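# Snap front cover on base, leave unit on conveyor

## Task

Press the front cover onto the base until it clicks into place, make sure the assembled unit ends up sitting on the conveyor belt, and then open the grippers so neither arm is holding it.

## Robot and tools

Robot: two arms, left_arm and right_arm, each with a parallel two-finger gripper. The scene frame has its origin on the table top midway between the arms, +z up, +x out over the table; left_arm sits on the +y side. The names left and right refer to the arms, not to image sides. Arm bases: left_arm at (-0.025, +0.304, 0) m, right_arm at (+0.040, -0.340, 0) m, each turned slightly about z.

Gripper axes: fingers extend along the gripper's +z and close along its y. The reported end_effector_position is the point between the pads, roughly 1 cm short of the fingertips. Wrist cameras on mounts add bulk near the hand.

Motion numbers. Every command row has 14 numbers, each in [-1, 1]: dx, dy, dz, rx, ry, rz, opening for left_arm, then the same seven for right_arm. Both arms are always included. dx..rz are an offset (not a pose) expressed in that gripper's own axes, measured from the gripper's measured pose at the start of the action (for a call's first action, the pose in the last result). Scale: 1.0 equals 0.6 m for dx/dy/dz and 180 degrees for rotation; rx, ry, rz form a single rotation vector. opening is absolute, not an offset: +1 fully open (0.094 m), -1 closed.

execute_actions(actions): a list of actions. Each action is a table of up to 15 rows; each row lasts one control step of 1/30 s, and if fewer than 15 rows are given the last row repeats to fill 15 steps. All rows of an action are offsets from the same start pose, not from the preceding row. An empty list simply returns the current state and images.

move(target, speed, blocking): target is one 14-number row as above, offsets from the pose in the latest result that shows one. The gripper travels a straight line there; both arms finish together, in 0.5 to 10 s (stopping short if longer). speed is top path speed in m/s, 0.002 to 0.5, default 0.25; rotation limited to twice that in rad/s. Openings are sent at the start. Paths ignore obstacles and the other arm. Grippers lag, drift and may overshoot speed, especially with a nearly straight arm. Faster contact and aiming deeper past a contact both push harder. blocking=false returns after 0.5 s while the motion continues; until a result shows it finished, further moves and execute_actions are refused, so use wait or stop. The result adds a move: line giving the ending (done, off_target, moving, held, fault) and any limits (paced = target clipped; held = steps blocked, after which the arm may jump faster), plus each gripper's distance from its target. An ending naming one arm means the other finished normally.

wait(seconds): 0 to 10 s; arms keep their last command; returns early if a running move ends. stop(): brakes a running move (needs stopping distance; fingers keep moving). zoom_image(camera, region): camera is cam_high, cam_low, cam_left_wrist or cam_right_wrist; region is [x0, y0, x1, y1] pixels, origin top-left, at most 504x504. read_manual(section): only licence texts, no motion. finished_scene(scene): pass the current scene number; ends it irreversibly, so the goal must already hold steadily.

Results: a state line per arm gives gripper position (m) and quat_wxyz in the scene frame; printed positions can be off, more at long reach. Hand target lines show where the controller is now steering. grip_measured is the finger opening on the command scale; the last joint value is the opening in metres. Readings may be off about 1 mm per gripper. A pose unreachable line means the clearance check altered or blocked that arm's command. FAULT or OVER-TEMPERATURE FAULT lines mean an arm stopped. Images arrive from cam_high, cam_low, cam_left_wrist, cam_right_wrist (each 504x504), with calibration given as K, distortion and T_world_to_cam; fixed cameras can be off by a few degrees and millimetres.

Controller behaviour: each step the command is clipped to within 70 mm and 16 degrees of the measured pose, and damped IK favours position over orientation. Large offsets may need several actions; after an action the arm only continues up to its last clipped pose. Arms usually settle a centimetre or more low; repeated zero offsets let them sag. To hold an arm still, send a correcting offset in the first call of a reply, zeros afterwards, raising the aim if it still sags, and always send the intended opening. The robot holds the last command while you think.

Gripping: to hold, command an opening below grip_measured, about 0.03 below for a firm grip. Pad force tops out near 50 to 62 N (less for parts under about 2 mm thick), with a brief spike at first contact. Parts may be tugged or loose objects nudged occasionally.

Joint ranges (rad): waist -2.618 to 3.054, shoulder 0 to 3.142, elbow 0 to 3.142, wrist pitch -1.571 to 1.571, wrist yaw -1.571 to 1.571, wrist roll -2.094 to 2.094; the elbow cannot fully straighten.

Avoid: knocking anything off the table (failure), arms colliding or pressing on each other, drops, slips, slams and hard pushes. Holding loads heats motors: a MOTOR HOT warning from 75 °C, a 10 s stop at 90 °C, and at 100 °C the arm goes limp and falls, so do not hold loads longer than needed. Move smoothly and efficiently.

Each tool is called after "Call:" by a JSON object that holds its "method" and its "body".

## Session

Call:
{"method": "execute_actions", "body": {"actions": []}}

Scene clock: 0.00 s.
left_arm: end_effector_position=(+0.4208, +0.2066, +0.1142) grip_measured=+1.000 end_effector_quat_wxyz=(+0.124, +0.629, +0.685, +0.346) | right_arm: end_effector_position=(+0.2062, -0.2882, +0.1066) grip_measured=+1.000 end_effector_quat_wxyz=(+0.389, -0.319, +0.818, +0.278)
Joint positions: left_arm=[-0.345  1.853  1.344 -0.541 -0.572  1.213  0.094] | right_arm=[-0.566  1.043  0.501 -1.253 -0.981 -1.589  0.094]
Joint velocities: left_arm=[ 0.007 -0.002 -0.012 -0.007 -0.037 -0.051  0.   ] | right_arm=[ 0.002 -0.007 -0.002  0.051 -0.037 -0.051  0.   ]
Motor temperatures (°C, as the motors report them): left_arm=[23 24 25 23 25 22] | right_arm=[25 24 24 26 23 24]
Hand target (left_arm): +0.421, +0.207, +0.117; +0.127, +0.626, +0.687, +0.347
Hand target (right_arm): +0.208, -0.287, +0.111; +0.398, -0.318, +0.814, +0.280

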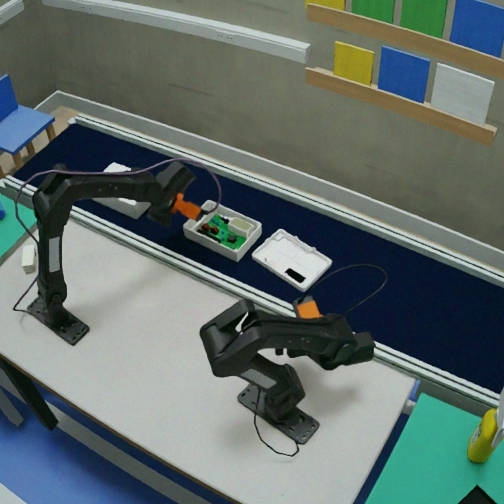

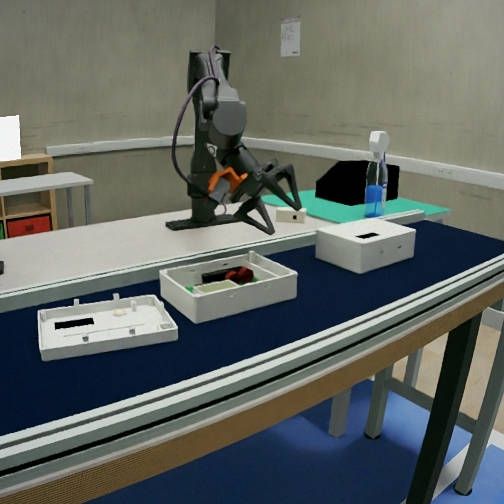

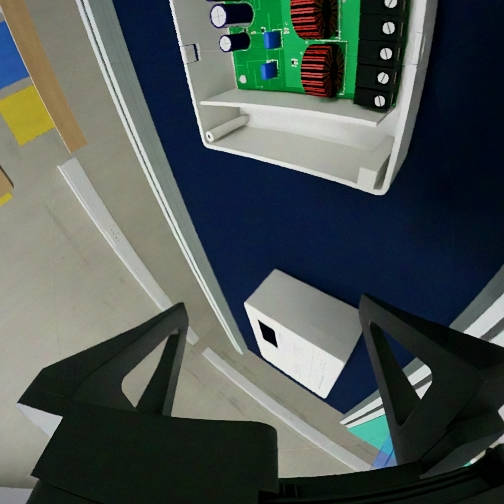

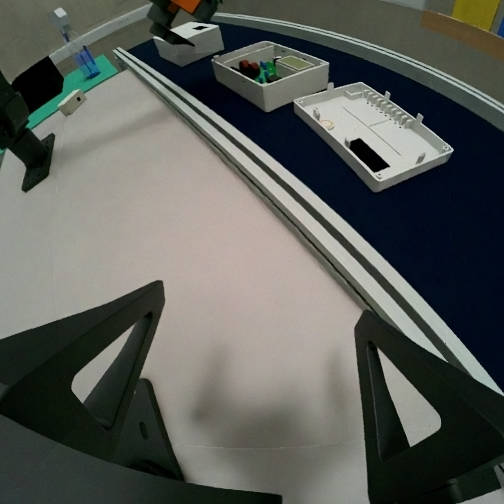

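Call:
{"method": "zoom_image", "body": {"camera": "cam_high", "region": [80, 150, 360, 310]}}

Call:
{"method": "zoom_image", "body": {"camera": "cam_low", "region": [0, 200, 440, 380]}}

Region (80, 150, 360, 310) of cam_high's 504x504 image, scaled by 1.800, with more detail than that image has; it fills the top 288 rows of this view, and the rest is white.

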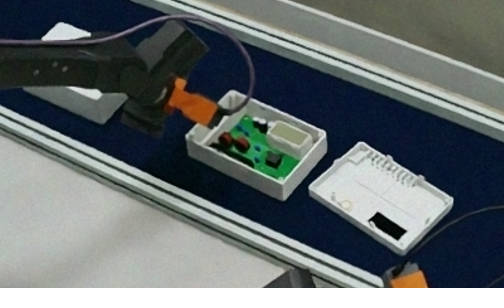

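Region (0, 200, 440, 380) of cam_low's 504x504 image, scaled by 1.145, with more detail than that image has; it fills the top 206 rows of this view, and the rest is white.

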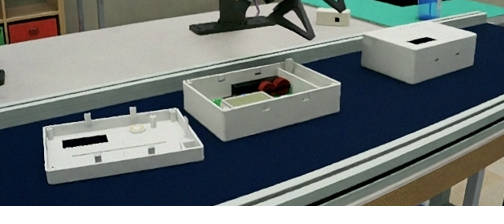

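Call:
{"method": "move", "body": {"target": [0,0,0,0,0,0,1,-0.259,-0.048,0.391,-0.0535,0.3215,-0.2406,1]}}

Scene clock: 5.57 s.
left_arm: end_effector_position=(+0.4208, +0.2066, +0.1142) grip_measured=+1.000 end_effector_quat_wxyz=(+0.124, +0.629, +0.685, +0.346) | right_arm: end_effector_position=(+0.4152, -0.0983, +0.1040) grip_measured=+1.000 end_effector_quat_wxyz=(-0.010, +0.702, -0.712, -0.006)
Joint positions: left_arm=[-0.345  1.853  1.344 -0.541 -0.572  1.213  0.094] | right_arm=[ 0.723  2.282  2.176 -1.448 -0.016 -0.992  0.094]
Joint velocities: left_arm=[ 0.007 -0.007 -0.007  0.037 -0.007 -0.022  0.   ] | right_arm=[ 0.017 -0.012 -0.017 -0.037 -0.022  0.022  0.   ]
Motor temperatures (°C, as the motors report them): left_arm=[23 25 25 24 25 22] | right_arm=[25 24 24 26 24 24]
Hand target (left_arm): +0.421, +0.207, +0.114; +0.124, +0.629, +0.685, +0.346
Hand target (right_arm): +0.415, -0.095, +0.106; -0.011, +0.708, -0.706, -0.004
Off the commanded pose (left_arm): 0.000 m, 0 deg.
Off the commanded pose (right_arm): 0.007 m, 2 deg.
move: done
camera_calibration (this result's frames):
cam_right_wrist: T_world_to_cam=[[0.992773, 0.111499, -0.0443807, -0.388569], [0.11895, -0.865271, 0.486988, -0.152348], [0.0158975, -0.488747, -0.87228, 0.135111], [0, 0, 0, 1]] pos_world=[0.401735, -0.0224616, 0.174801]

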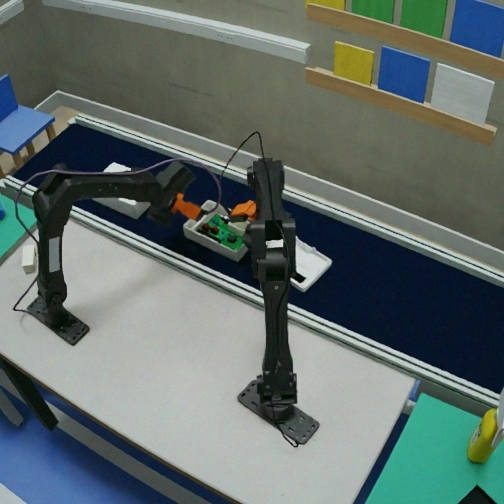

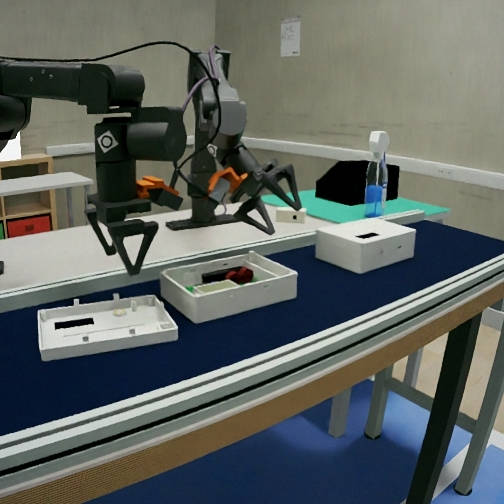

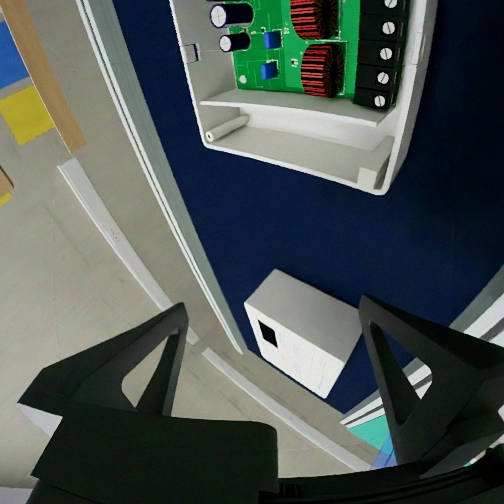

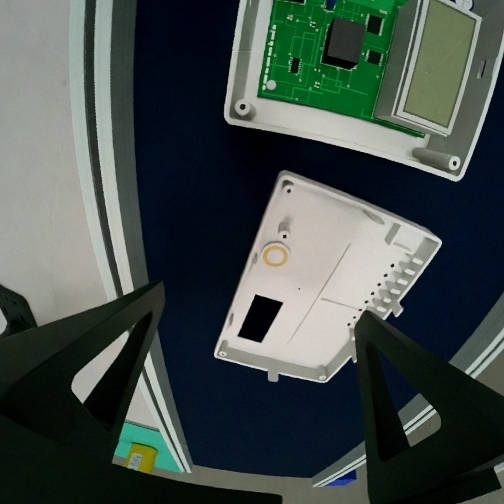

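Call:
{"method": "move", "body": {"target": [0,0,0,0,0,0,1,0,0,0.1,0,0,0.065,-0.1], "speed": 0.1}}

Scene clock: 7.30 s.
left_arm: end_effector_position=(+0.4208, +0.2066, +0.1142) grip_measured=+1.000 end_effector_quat_wxyz=(+0.124, +0.629, +0.685, +0.346) | right_arm: end_effector_position=(+0.4182, -0.0965, +0.0498) grip_measured=-0.098 end_effector_quat_wxyz=(-0.014, +0.628, -0.778, -0.006)
Joint positions: left_arm=[-0.345  1.853  1.344 -0.541 -0.572  1.213  0.094] | right_arm=[ 0.723  2.282  1.961 -1.224 -0.016 -0.795  0.042]
Joint velocities: left_arm=[-0.002  0.012 -0.012  0.007 -0.051  0.007  0.   ] | right_arm=[ 0.007 -0.002 -0.017  0.066 -0.022  0.051 -0.001]
Motor temperatures (°C, as the motors report them): left_arm=[23 25 26 24 25 22] | right_arm=[25 25 24 26 24 24]
Hand target (left_arm): +0.421, +0.207, +0.114; +0.124, +0.629, +0.685, +0.346
Hand target (right_arm): +0.415, -0.096, +0.044; +0.009, -0.626, +0.780, +0.007
Off the commanded pose (left_arm): 0.000 m, 0 deg.
Off the commanded pose (right_arm): 0.006 m, 1 deg.
move: done
camera_calibration (this result's frames):
cam_right_wrist: T_world_to_cam=[[0.995526, -0.0845102, -0.0422516, -0.41427], [-0.053784, -0.874536, 0.481968, -0.0531777], [-0.0776818, -0.477539, -0.875169, 0.129011], [0, 0, 0, 1]] pos_world=[0.419579, -0.0199081, 0.121033]

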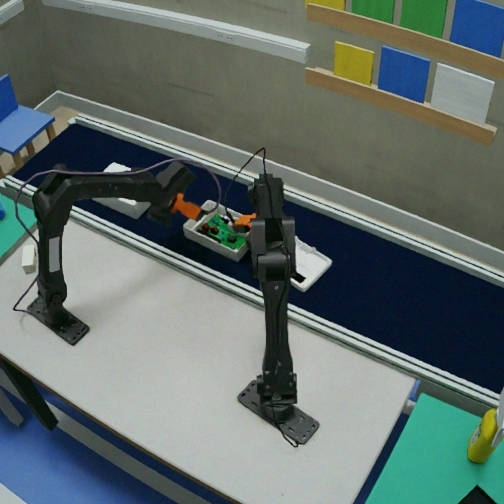

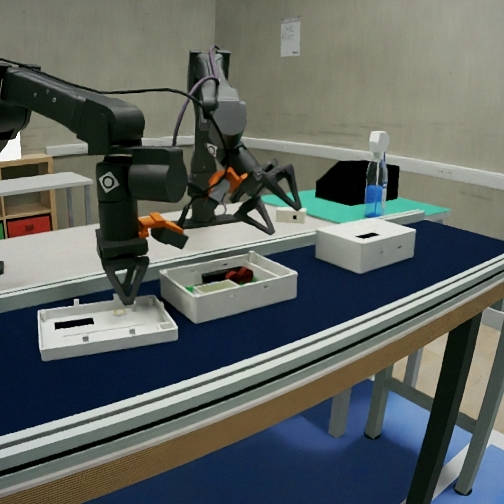

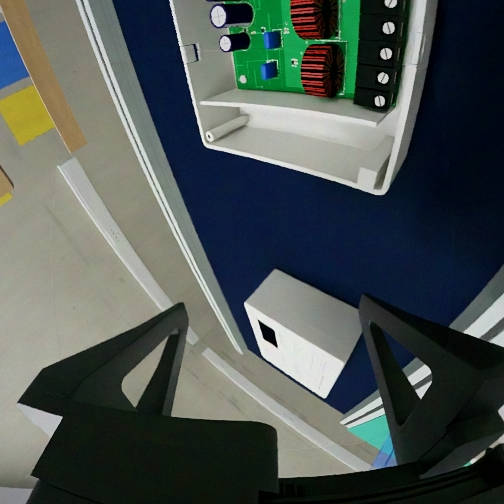

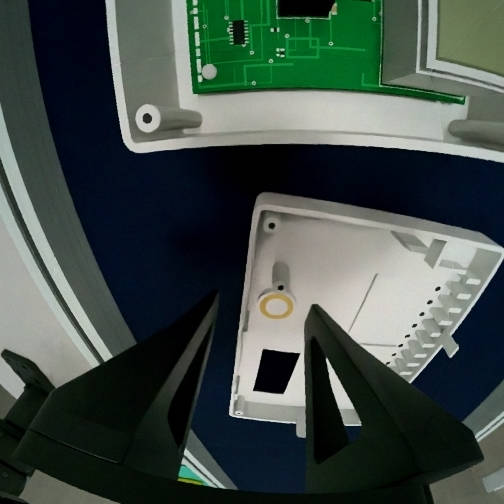

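Call:
{"method": "move", "body": {"target": [0,0,0,0,0,0,1,0,0,0.05,0,0,0,-0.1], "speed": 0.06}}

Scene clock: 8.30 s.
left_arm: end_effector_position=(+0.4208, +0.2066, +0.1142) grip_measured=+1.000 end_effector_quat_wxyz=(+0.124, +0.629, +0.685, +0.346) | right_arm: end_effector_position=(+0.4217, -0.0944, +0.0315) grip_measured=-0.098 end_effector_quat_wxyz=(-0.023, +0.628, -0.778, -0.005)
Joint positions: left_arm=[-0.345  1.853  1.344 -0.541 -0.572  1.213  0.094] | right_arm=[ 0.723  2.289  1.898 -1.136 -0.015 -0.794  0.042]
Joint velocities: left_arm=[ 0.007 -0.002 -0.002 -0.022 -0.051 -0.066  0.   ] | right_arm=[-0.007 -0.007 -0.027  0.037 -0.037 -0.066 -0.002]
Motor temperatures (°C, as the motors report them): left_arm=[23 25 26 24 25 22] | right_arm=[25 25 24 26 24 24]
Hand target (left_arm): +0.421, +0.207, +0.114; +0.124, +0.629, +0.685, +0.346
Hand target (right_arm): +0.418, -0.096, +0.020; +0.013, -0.628, +0.778, +0.006
Off the commanded pose (left_arm): 0.000 m, 0 deg.
Off the commanded pose (right_arm): 0.012 m, 1 deg.
move: off_target (right_arm)
camera_calibration (this result's frames):
cam_right_wrist: T_world_to_cam=[[0.996024, -0.0849411, -0.0268562, -0.419085], [-0.0622428, -0.879209, 0.472353, -0.0388643], [-0.0637344, -0.468803, -0.881, 0.109392], [0, 0, 0, 1]] pos_world=[0.421971, -0.0184838, 0.103477]

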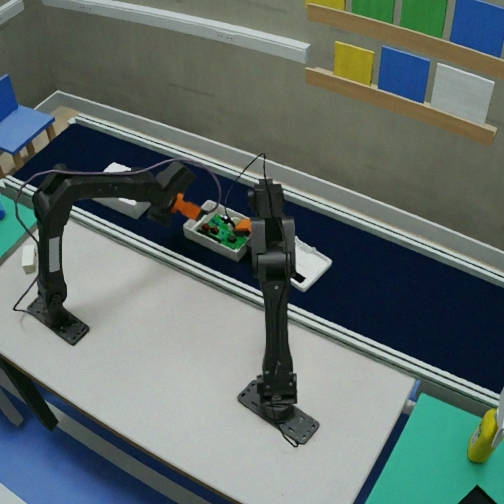

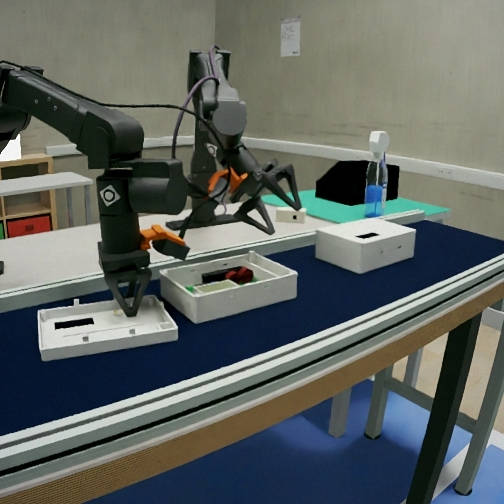

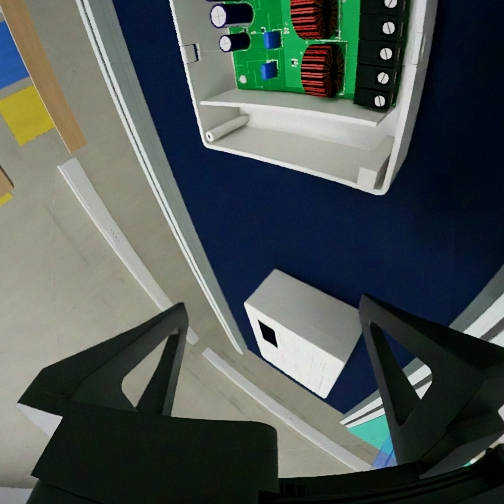

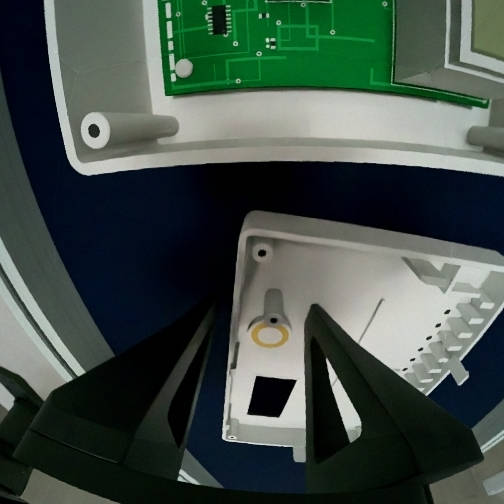

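Contact at z≈0.03. Close the gripper.

Call:
{"method": "move", "body": {"target": [0,0,0,0,0,0,1,0,0,0,0,0,0,-1], "speed": 0.06}}

Scene clock: 9.07 s.
left_arm: end_effector_position=(+0.4208, +0.2066, +0.1142) grip_measured=+1.000 end_effector_quat_wxyz=(+0.124, +0.629, +0.685, +0.346) | right_arm: end_effector_position=(+0.4228, -0.0942, +0.0316) grip_measured=-0.590 end_effector_quat_wxyz=(-0.025, +0.628, -0.778, -0.004)
Joint positions: left_arm=[-0.345  1.853  1.344 -0.541 -0.572  1.213  0.094] | right_arm=[ 0.723  2.289  1.898 -1.132 -0.013 -0.795  0.019]
Joint velocities: left_arm=[ 0.007  0.002  0.007 -0.037 -0.022 -0.007  0.   ] | right_arm=[-0.002 -0.002  0.002 -0.022 -0.022  0.066 -0.   ]
Motor temperatures (°C, as the motors report them): left_arm=[23 25 26 24 25 22] | right_arm=[25 25 25 26 24 24]
Hand target (left_arm): +0.421, +0.207, +0.114; +0.124, +0.629, +0.685, +0.346
Hand target (right_arm): +0.422, -0.094, +0.032; +0.023, -0.628, +0.778, +0.005
Off the commanded pose (left_arm): 0.000 m, 0 deg.
Off the commanded pose (right_arm): 0.001 m, 0 deg.
move: done
camera_calibration (this result's frames):
cam_right_wrist: T_world_to_cam=[[0.996197, -0.0842811, -0.0221023, -0.420321], [-0.0639309, -0.879385, 0.471799, -0.0379145], [-0.0592002, -0.468592, -0.881429, 0.107715], [0, 0, 0, 1]] pos_world=[0.422676, -0.0182921, 0.103542]

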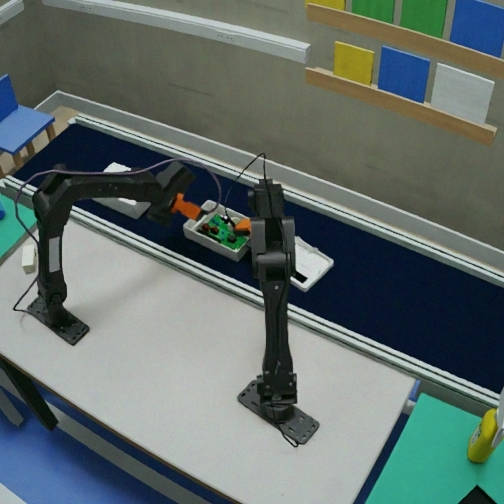

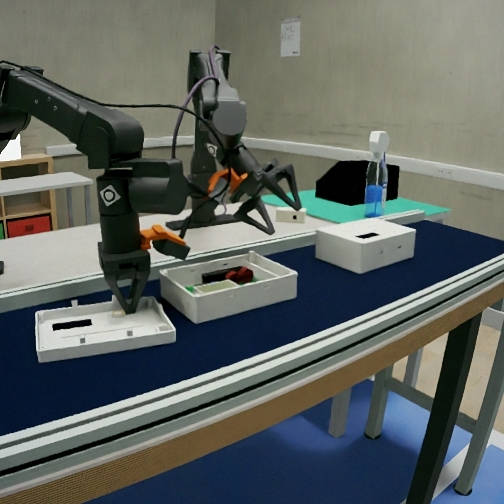

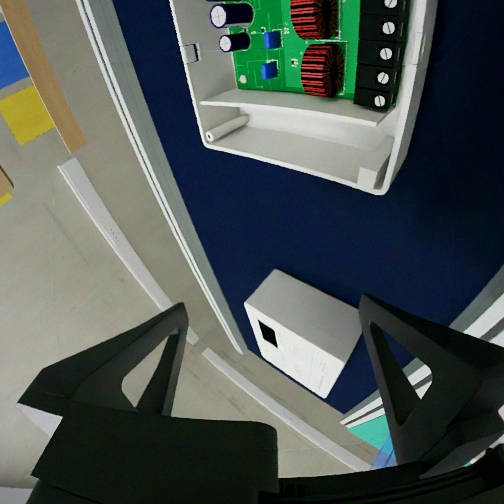

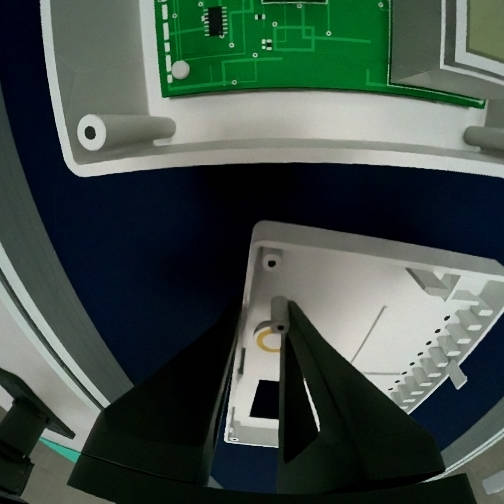

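Call:
{"method": "move", "body": {"target": [-0.132,0.097,-0.001,-0.271,-0.554,0.182,1,0,0,-0.167,0,0,-0.065,-1], "speed": 0.15}}

Scene clock: 17.00 s.
left_arm: end_effector_position=(+0.4771, +0.1330, +0.1288) grip_measured=+1.000 end_effector_quat_wxyz=(+0.705, +0.709, +0.000, +0.015) | right_arm: end_effector_position=(+0.4151, -0.0974, +0.1234) grip_measured=-0.590 end_effector_quat_wxyz=(-0.018, +0.702, -0.712, -0.008)
Joint positions: left_arm=[0.098 2.428 1.655 0.276 1.561 2.09  0.094] | right_arm=[ 0.722  2.284  2.257 -1.513 -0.023 -0.994  0.019]
Joint velocities: left_arm=[-0.012 -0.002 -0.022 -0.037 -0.022  0.037  0.   ] | right_arm=[ 0.002  0.002  0.017 -0.051 -0.007 -0.037  0.001]
Motor temperatures (°C, as the motors report them): left_arm=[23 26 26 25 25 22] | right_arm=[25 27 25 26 24 24]
Hand target (left_arm): +0.476, +0.133, +0.130; +0.709, +0.705, +0.000, +0.000
Hand target (right_arm): +0.420, -0.099, +0.131; -0.026, +0.704, -0.710, -0.001
Off the commanded pose (left_arm): 0.005 m, 2 deg.
Off the commanded pose (right_arm): 0.009 m, 1 deg.
joint sent to its limit (left arm) — the command would take joint 5 (wrist yaw) past its upper limit, so that joint was sent only as far as its limit.
move: done
camera_calibration (this result's frames):
cam_left_wrist: T_world_to_cam=[[0.0944079, -0.0310522, -0.995049, 0.0923456], [0.881797, 0.466538, 0.0691037, -0.456066], [0.462083, -0.883956, 0.0714266, 0.00349486], [0, 0, 0, 1]] pos_world=[0.391825, 0.218729, 0.123155]
cam_right_wrist: T_world_to_cam=[[0.992909, 0.113676, -0.0347839, -0.388699], [0.116451, -0.871238, 0.476848, -0.159306], [0.0239009, -0.477517, -0.878297, 0.150967], [0, 0, 0, 1]] pos_world=[0.400886, -0.0225185, 0.195038]

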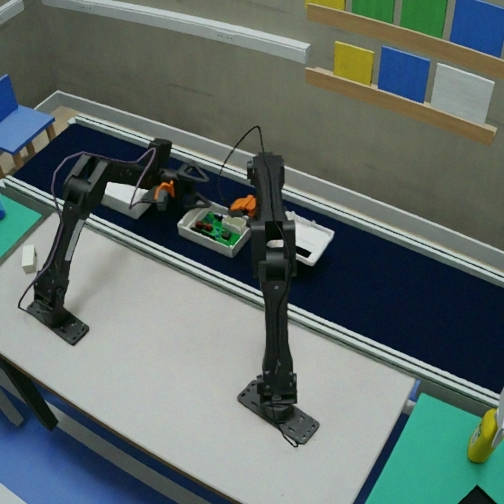

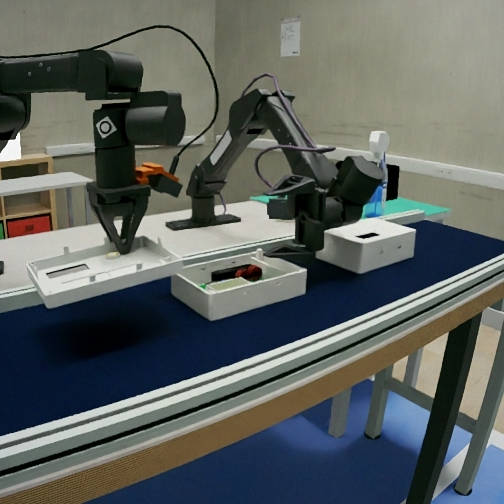

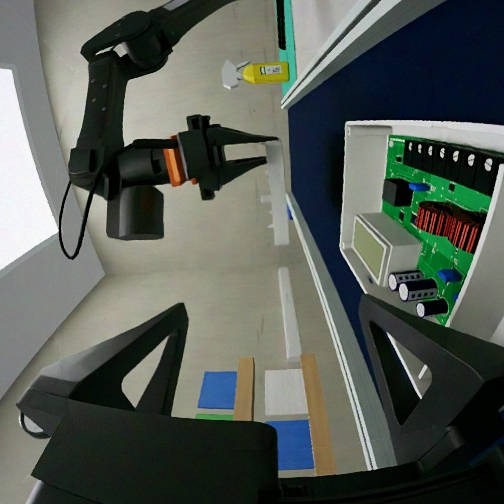

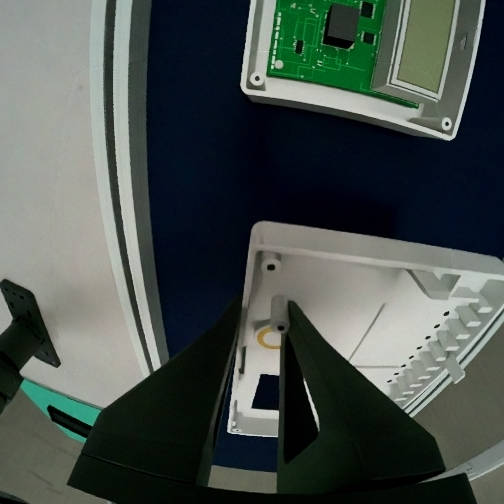

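Call:
{"method": "move", "body": {"target": [0,-0.01,0.245,0,0,0,1,0,0,-0.01,0,0,0,-1], "speed": 0.12}}

Scene clock: 19.00 s.
left_arm: end_effector_position=(+0.4760, -0.0127, +0.1203) grip_measured=+1.000 end_effector_quat_wxyz=(+0.702, +0.712, -0.009, +0.014) | right_arm: end_effector_position=(+0.4123, -0.0992, +0.1233) grip_measured=-0.590 end_effector_quat_wxyz=(-0.011, +0.702, -0.712, -0.009)
Joint positions: left_arm=[-0.187  2.548  1.718  0.784  1.291  1.648  0.094] | right_arm=[ 0.722  2.284  2.257 -1.526 -0.023 -0.994  0.019]
Joint velocities: left_arm=[ 0.012 -0.007  0.002 -0.037  0.022 -0.095  0.   ] | right_arm=[ 0.002 -0.012 -0.007 -0.051 -0.007  0.022  0.   ]
Motor temperatures (°C, as the motors report them): left_arm=[23 26 26 25 25 22] | right_arm=[25 27 25 26 24 24]
Hand target (left_arm): +0.481, -0.014, +0.120; +0.703, +0.711, -0.000, +0.015
Hand target (right_arm): +0.415, -0.098, +0.129; -0.018, +0.702, -0.712, -0.008
Off the commanded pose (left_arm): 0.005 m, 1 deg.
Off the commanded pose (right_arm): 0.007 m, 1 deg.
move: done
camera_calibration (this result's frames):
cam_left_wrist: T_world_to_cam=[[0.105147, -0.0243797, -0.994158, 0.0743081], [0.887577, 0.453163, 0.0827612, -0.391068], [0.448498, -0.891094, 0.0692874, -0.117546], [0, 0, 0, 1]] pos_world=[0.392009, 0.0742847, 0.114384]
cam_right_wrist: T_world_to_cam=[[0.992405, 0.113763, -0.0467906, -0.384017], [0.122188, -0.867775, 0.481701, -0.163105], [0.0141962, -0.48376, -0.875085, 0.153105], [0, 0, 0, 1]] pos_world=[0.398857, -0.0237854, 0.194579]

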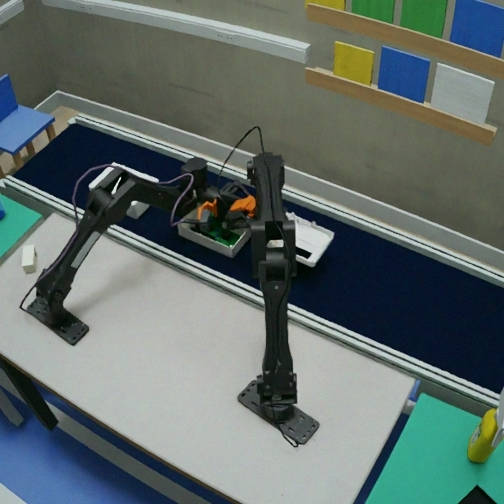

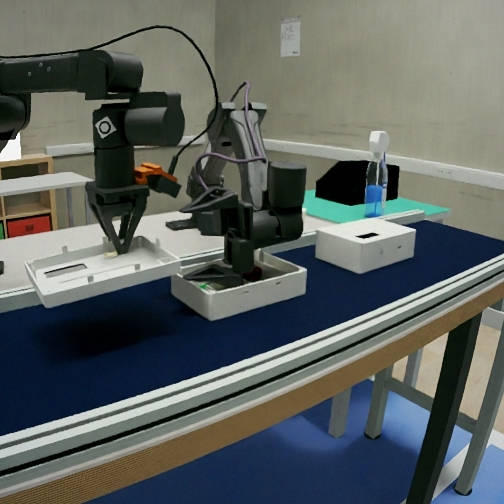

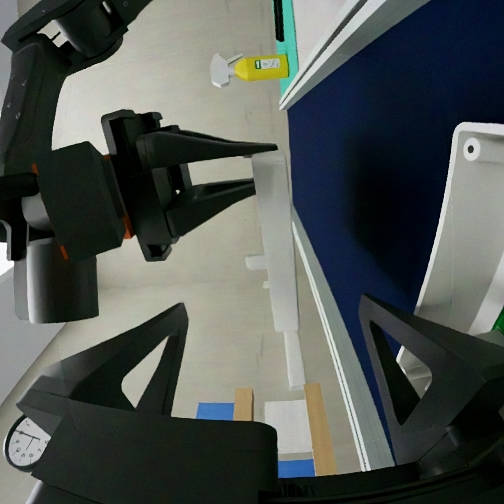

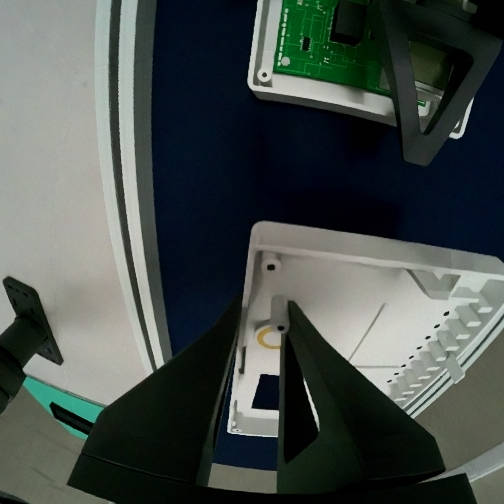

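Call:
{"method": "move", "body": {"target": [0,0,0.09,0,0,0,1,0,0,-0.01,0,0,0,-1], "speed": 0.1}}

Scene clock: 20.07 s.
left_arm: end_effector_position=(+0.4725, -0.0638, +0.1266) grip_measured=+1.000 end_effector_quat_wxyz=(+0.707, +0.707, -0.028, +0.025) | right_arm: end_effector_position=(+0.4095, -0.1009, +0.1233) grip_measured=-0.590 end_effector_quat_wxyz=(-0.005, +0.702, -0.712, -0.011)
Joint positions: left_arm=[-0.28   2.598  1.823  0.775  1.21   1.645  0.094] | right_arm=[ 0.722  2.284  2.257 -1.539 -0.023 -0.994  0.019]
Joint velocities: left_arm=[-0.012  0.017  0.022 -0.022 -0.081  0.007  0.   ] | right_arm=[ 0.012 -0.017 -0.002 -0.022 -0.022 -0.007  0.001]
Motor temperatures (°C, as the motors report them): left_arm=[23 27 26 25 25 22] | right_arm=[25 28 26 26 24 24]
Hand target (left_arm): +0.477, -0.067, +0.119; +0.703, +0.711, -0.009, +0.014
Hand target (right_arm): +0.412, -0.100, +0.129; -0.011, +0.702, -0.712, -0.009
Off the commanded pose (left_arm): 0.009 m, 3 deg.
Off the commanded pose (right_arm): 0.007 m, 1 deg.
move: off_target (left_arm)
camera_calibration (this result's frames):
cam_left_wrist: T_world_to_cam=[[0.146127, -0.0385157, -0.988516, 0.0587419], [0.888768, 0.443933, 0.114085, -0.370487], [0.434441, -0.895232, 0.0991023, -0.15936], [0, 0, 0, 1]] pos_world=[0.389926, 0.0240699, 0.116127]
cam_right_wrist: T_world_to_cam=[[0.991828, 0.113399, -0.0584587, -0.379479], [0.127497, -0.864425, 0.486328, -0.166655], [0.00461593, -0.489807, -0.871819, 0.155192], [0, 0, 0, 1]] pos_world=[0.39691, -0.0250143, 0.194165]

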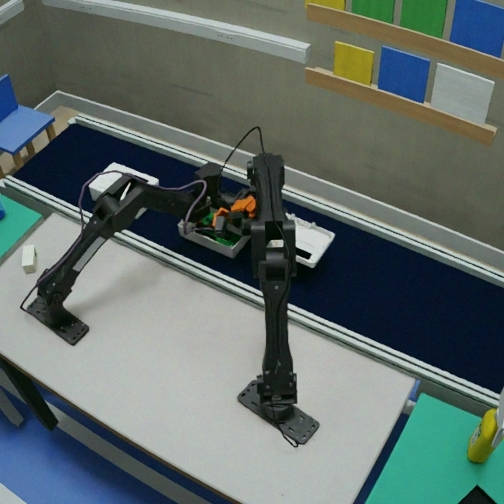

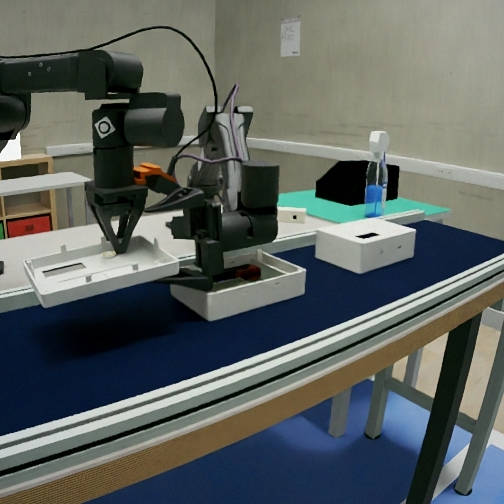

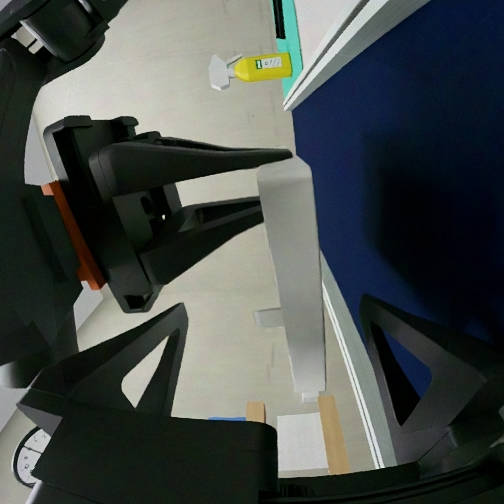

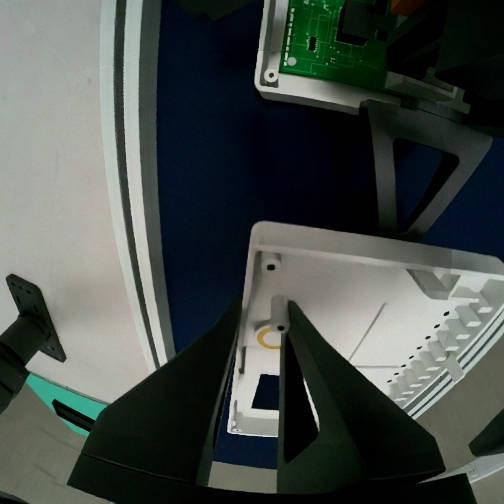

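Close the left gripper.

Call:
{"method": "move", "body": {"target": [0,0,0.01,0,0,0,-1,0,0,-0.01,0,0,0,-1], "speed": 0.05}}

Scene clock: 20.83 s.
left_arm: end_effector_position=(+0.4748, -0.0638, +0.1214) grip_measured=-0.406 end_effector_quat_wxyz=(+0.704, +0.710, -0.009, +0.015) | right_arm: end_effector_position=(+0.4103, -0.1016, +0.1241) grip_measured=-0.589 end_effector_quat_wxyz=(-0.006, +0.703, -0.711, -0.007)
Joint positions: left_arm=[-0.28   2.604  1.823  0.76   1.198  1.623  0.028] | right_arm=[ 0.722  2.282  2.257 -1.538 -0.016 -0.997  0.019]
Joint velocities: left_arm=[-0.002  0.007 -0.007 -0.022 -0.007 -0.007 -0.001] | right_arm=[-0.027 -0.002 -0.007  0.022  0.051 -0.051 -0.   ]
Motor temperatures (°C, as the motors report them): left_arm=[23 27 26 25 25 22] | right_arm=[25 28 26 26 24 24]
Hand target (left_arm): +0.472, -0.070, +0.127; +0.707, +0.706, -0.027, +0.025
Hand target (right_arm): +0.410, -0.101, +0.129; -0.005, +0.702, -0.712, -0.010
Off the commanded pose (left_arm): 0.008 m, 3 deg.
Off the commanded pose (right_arm): 0.005 m, 0 deg.
move: off_target (left_arm)
camera_calibration (this result's frames):
cam_left_wrist: T_world_to_cam=[[0.10559, -0.0295662, -0.99397, 0.0737051], [0.887101, 0.454462, 0.0807191, -0.366409], [0.449336, -0.890275, 0.074215, -0.163585], [0, 0, 0, 1]] pos_world=[0.390764, 0.0230624, 0.114977]
cam_right_wrist: T_world_to_cam=[[0.991822, 0.116171, -0.0528539, -0.380519], [0.127119, -0.862166, 0.490419, -0.167851], [0.0114037, -0.493127, -0.869882, 0.152169], [0, 0, 0, 1]] pos_world=[0.397009, -0.025471, 0.194575]

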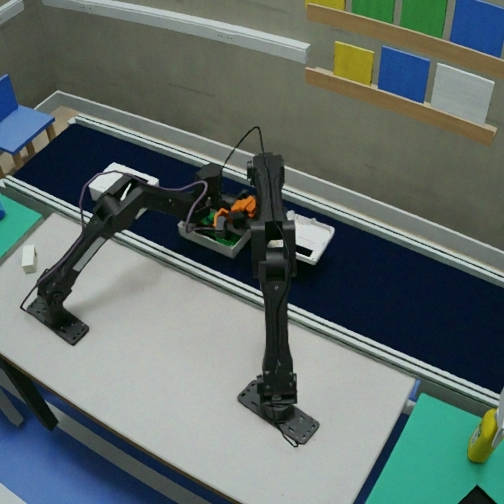

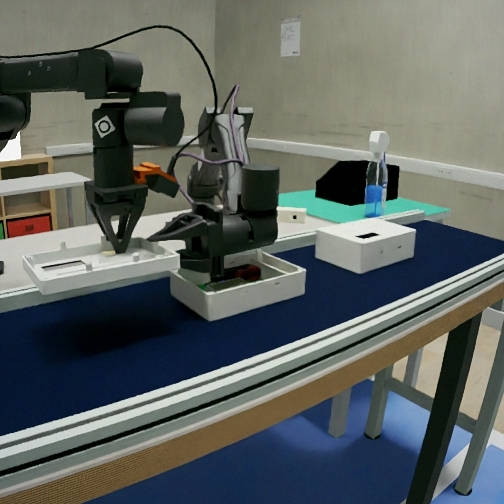

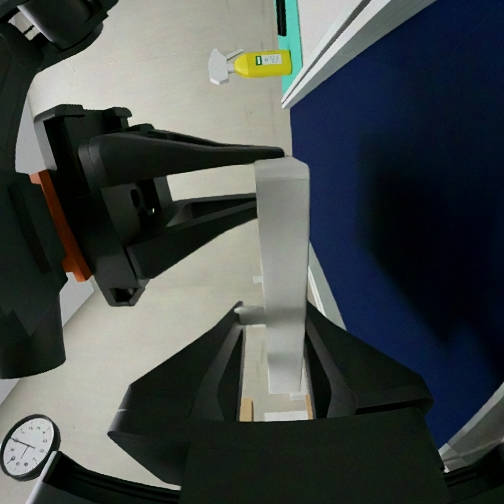

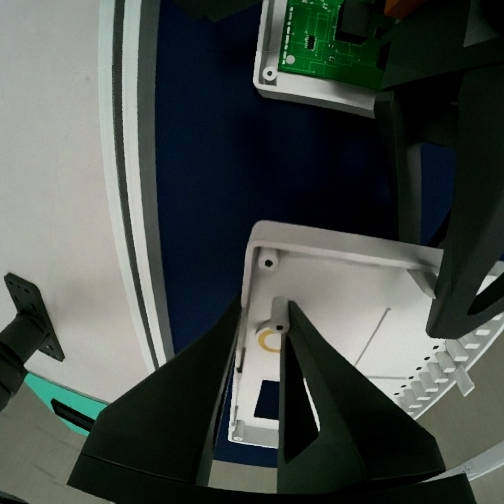

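Gripped (28 mm). Release right and lift it away.

Call:
{"method": "move", "body": {"target": [0,0,0,0,0,0,-1,0,0,0,0,0,0,0], "speed": 0.05}}

Call:
{"method": "move", "body": {"target": [0,0,0,0,0,0,-1,0.15,0.15,-0.2,0,0,0,0], "speed": 0.15}}

Scene clock: 21.70 s.
left_arm: end_effector_position=(+0.4749, -0.0638, +0.1214) grip_measured=-0.406 end_effector_quat_wxyz=(+0.704, +0.710, -0.011, +0.017) | right_arm: end_effector_position=(+0.4104, -0.1016, +0.1241) grip_measured=-0.002 end_effector_quat_wxyz=(-0.006, +0.703, -0.711, -0.007)
Joint positions: left_arm=[-0.28   2.604  1.823  0.76   1.197  1.629  0.028] | right_arm=[ 0.722  2.282  2.257 -1.538 -0.016 -0.997  0.047]
Joint velocities: left_arm=[-0.012  0.002  0.002 -0.022 -0.022  0.007 -0.   ] | right_arm=[ 0.012 -0.002 -0.002  0.081 -0.037  0.022 -0.   ]
Motor temperatures (°C, as the motors report them): left_arm=[23 27 26 25 25 22] | right_arm=[25 28 26 26 24 24]
Hand target (left_arm): +0.475, -0.064, +0.121; +0.704, +0.710, -0.009, +0.015
Hand target (right_arm): +0.410, -0.102, +0.124; -0.006, +0.703, -0.711, -0.007
Off the commanded pose (left_arm): 0.000 m, 0 deg.
Off the commanded pose (right_arm): 0.000 m, 0 deg.
move: done
camera_calibration (this result's frames):
cam_left_wrist: T_world_to_cam=[[0.111667, -0.0294699, -0.993309, 0.0707367], [0.886439, 0.454755, 0.0861611, -0.366797], [0.449173, -0.890129, 0.0769045, -0.163855], [0, 0, 0, 1]] pos_world=[0.390844, 0.0230352, 0.114468]
cam_right_wrist: T_world_to_cam=[[0.99185, 0.116162, -0.0523458, -0.380709], [0.126858, -0.862108, 0.490589, -0.167779], [0.0118599, -0.493231, -0.869818, 0.151958], [0, 0, 0, 1]] pos_world=[0.397089, -0.0254694, 0.194558]

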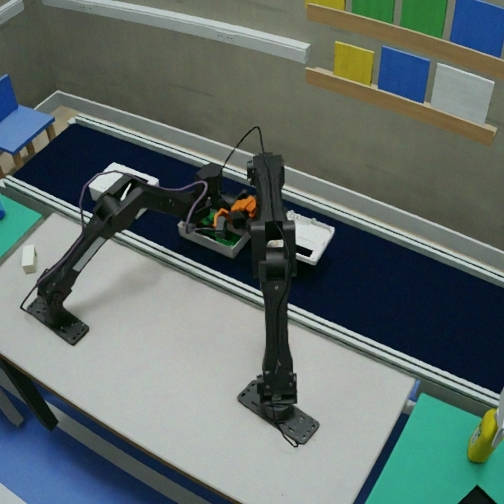

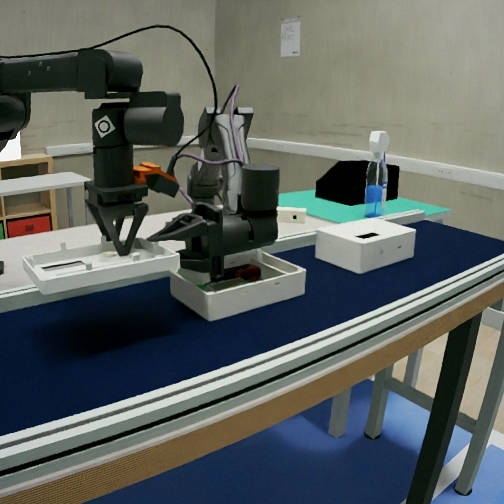

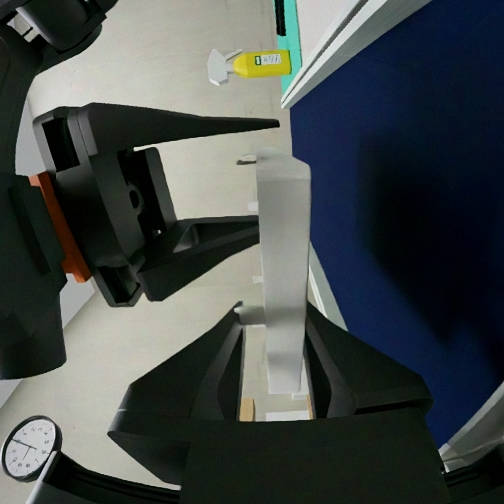

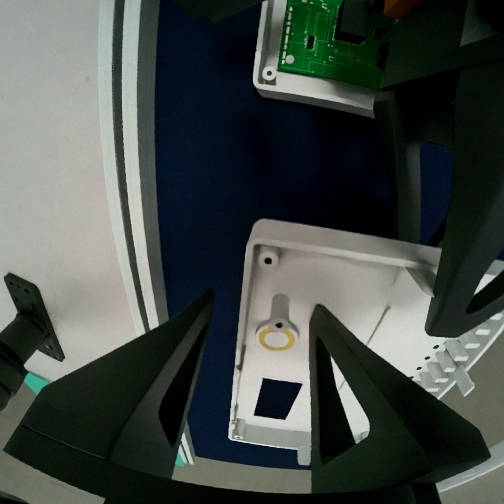

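Scene clock: 23.43 s.
left_arm: end_effector_position=(+0.4749, -0.0638, +0.1214) grip_measured=-0.406 end_effector_quat_wxyz=(+0.704, +0.710, -0.012, +0.018) | right_arm: end_effector_position=(+0.3229, -0.1875, +0.2463) grip_measured=-0.002 end_effector_quat_wxyz=(-0.101, +0.699, -0.708, +0.022)
Joint positions: left_arm=[-0.28   2.604  1.823  0.76   1.197  1.632  0.028] | right_arm=[ 0.642  1.657  1.859 -1.567 -0.016 -1.073  0.047]
Joint velocities: left_arm=[-0.007  0.002 -0.007  0.022 -0.022 -0.095 -0.001] | right_arm=[-0.017  0.002  0.012  0.007  0.081 -0.066  0.001]
Motor temperatures (°C, as the motors report them): left_arm=[23 28 26 26 25 22] | right_arm=[25 28 25 26 24 24]
Hand target (left_arm): +0.475, -0.064, +0.121; +0.704, +0.710, -0.011, +0.017
Hand target (right_arm): +0.320, -0.193, +0.243; -0.091, +0.699, -0.709, +0.020
Off the commanded pose (left_arm): 0.000 m, 0 deg.
Off the commanded pose (right_arm): 0.007 m, 11 deg.
joint sent to its limit (right arm) — the command would take joint 4 (wrist pitch) past its lower limit, so that joint was sent only as far as its limit.
move: off_target (right_arm)
camera_calibration (this result's frames):
cam_left_wrist: T_world_to_cam=[[0.114697, -0.0294456, -0.992964, 0.0692576], [0.886182, 0.454732, 0.0888781, -0.367007], [0.448916, -0.890141, 0.0782507, -0.163897], [0, 0, 0, 1]] pos_world=[0.390867, 0.0230374, 0.114214]
cam_right_wrist: T_world_to_cam=[[0.985223, 0.108226, 0.132754, -0.322488], [0.0422786, -0.904756, 0.423827, -0.254885], [0.165979, -0.411952, -0.895961, 0.188833], [0, 0, 0, 1]] pos_world=[0.297156, -0.117917, 0.320025]

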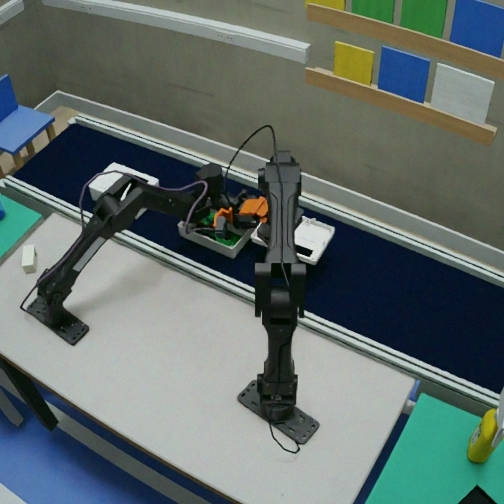

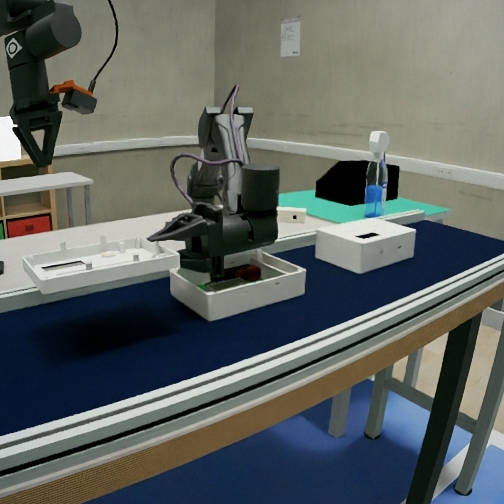

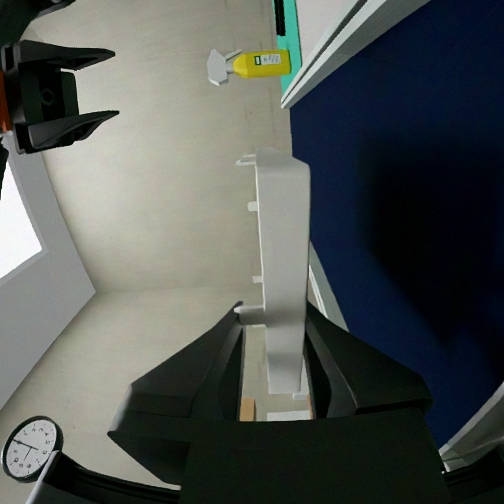

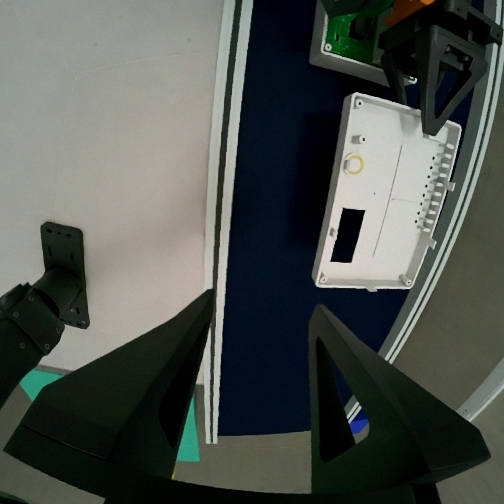

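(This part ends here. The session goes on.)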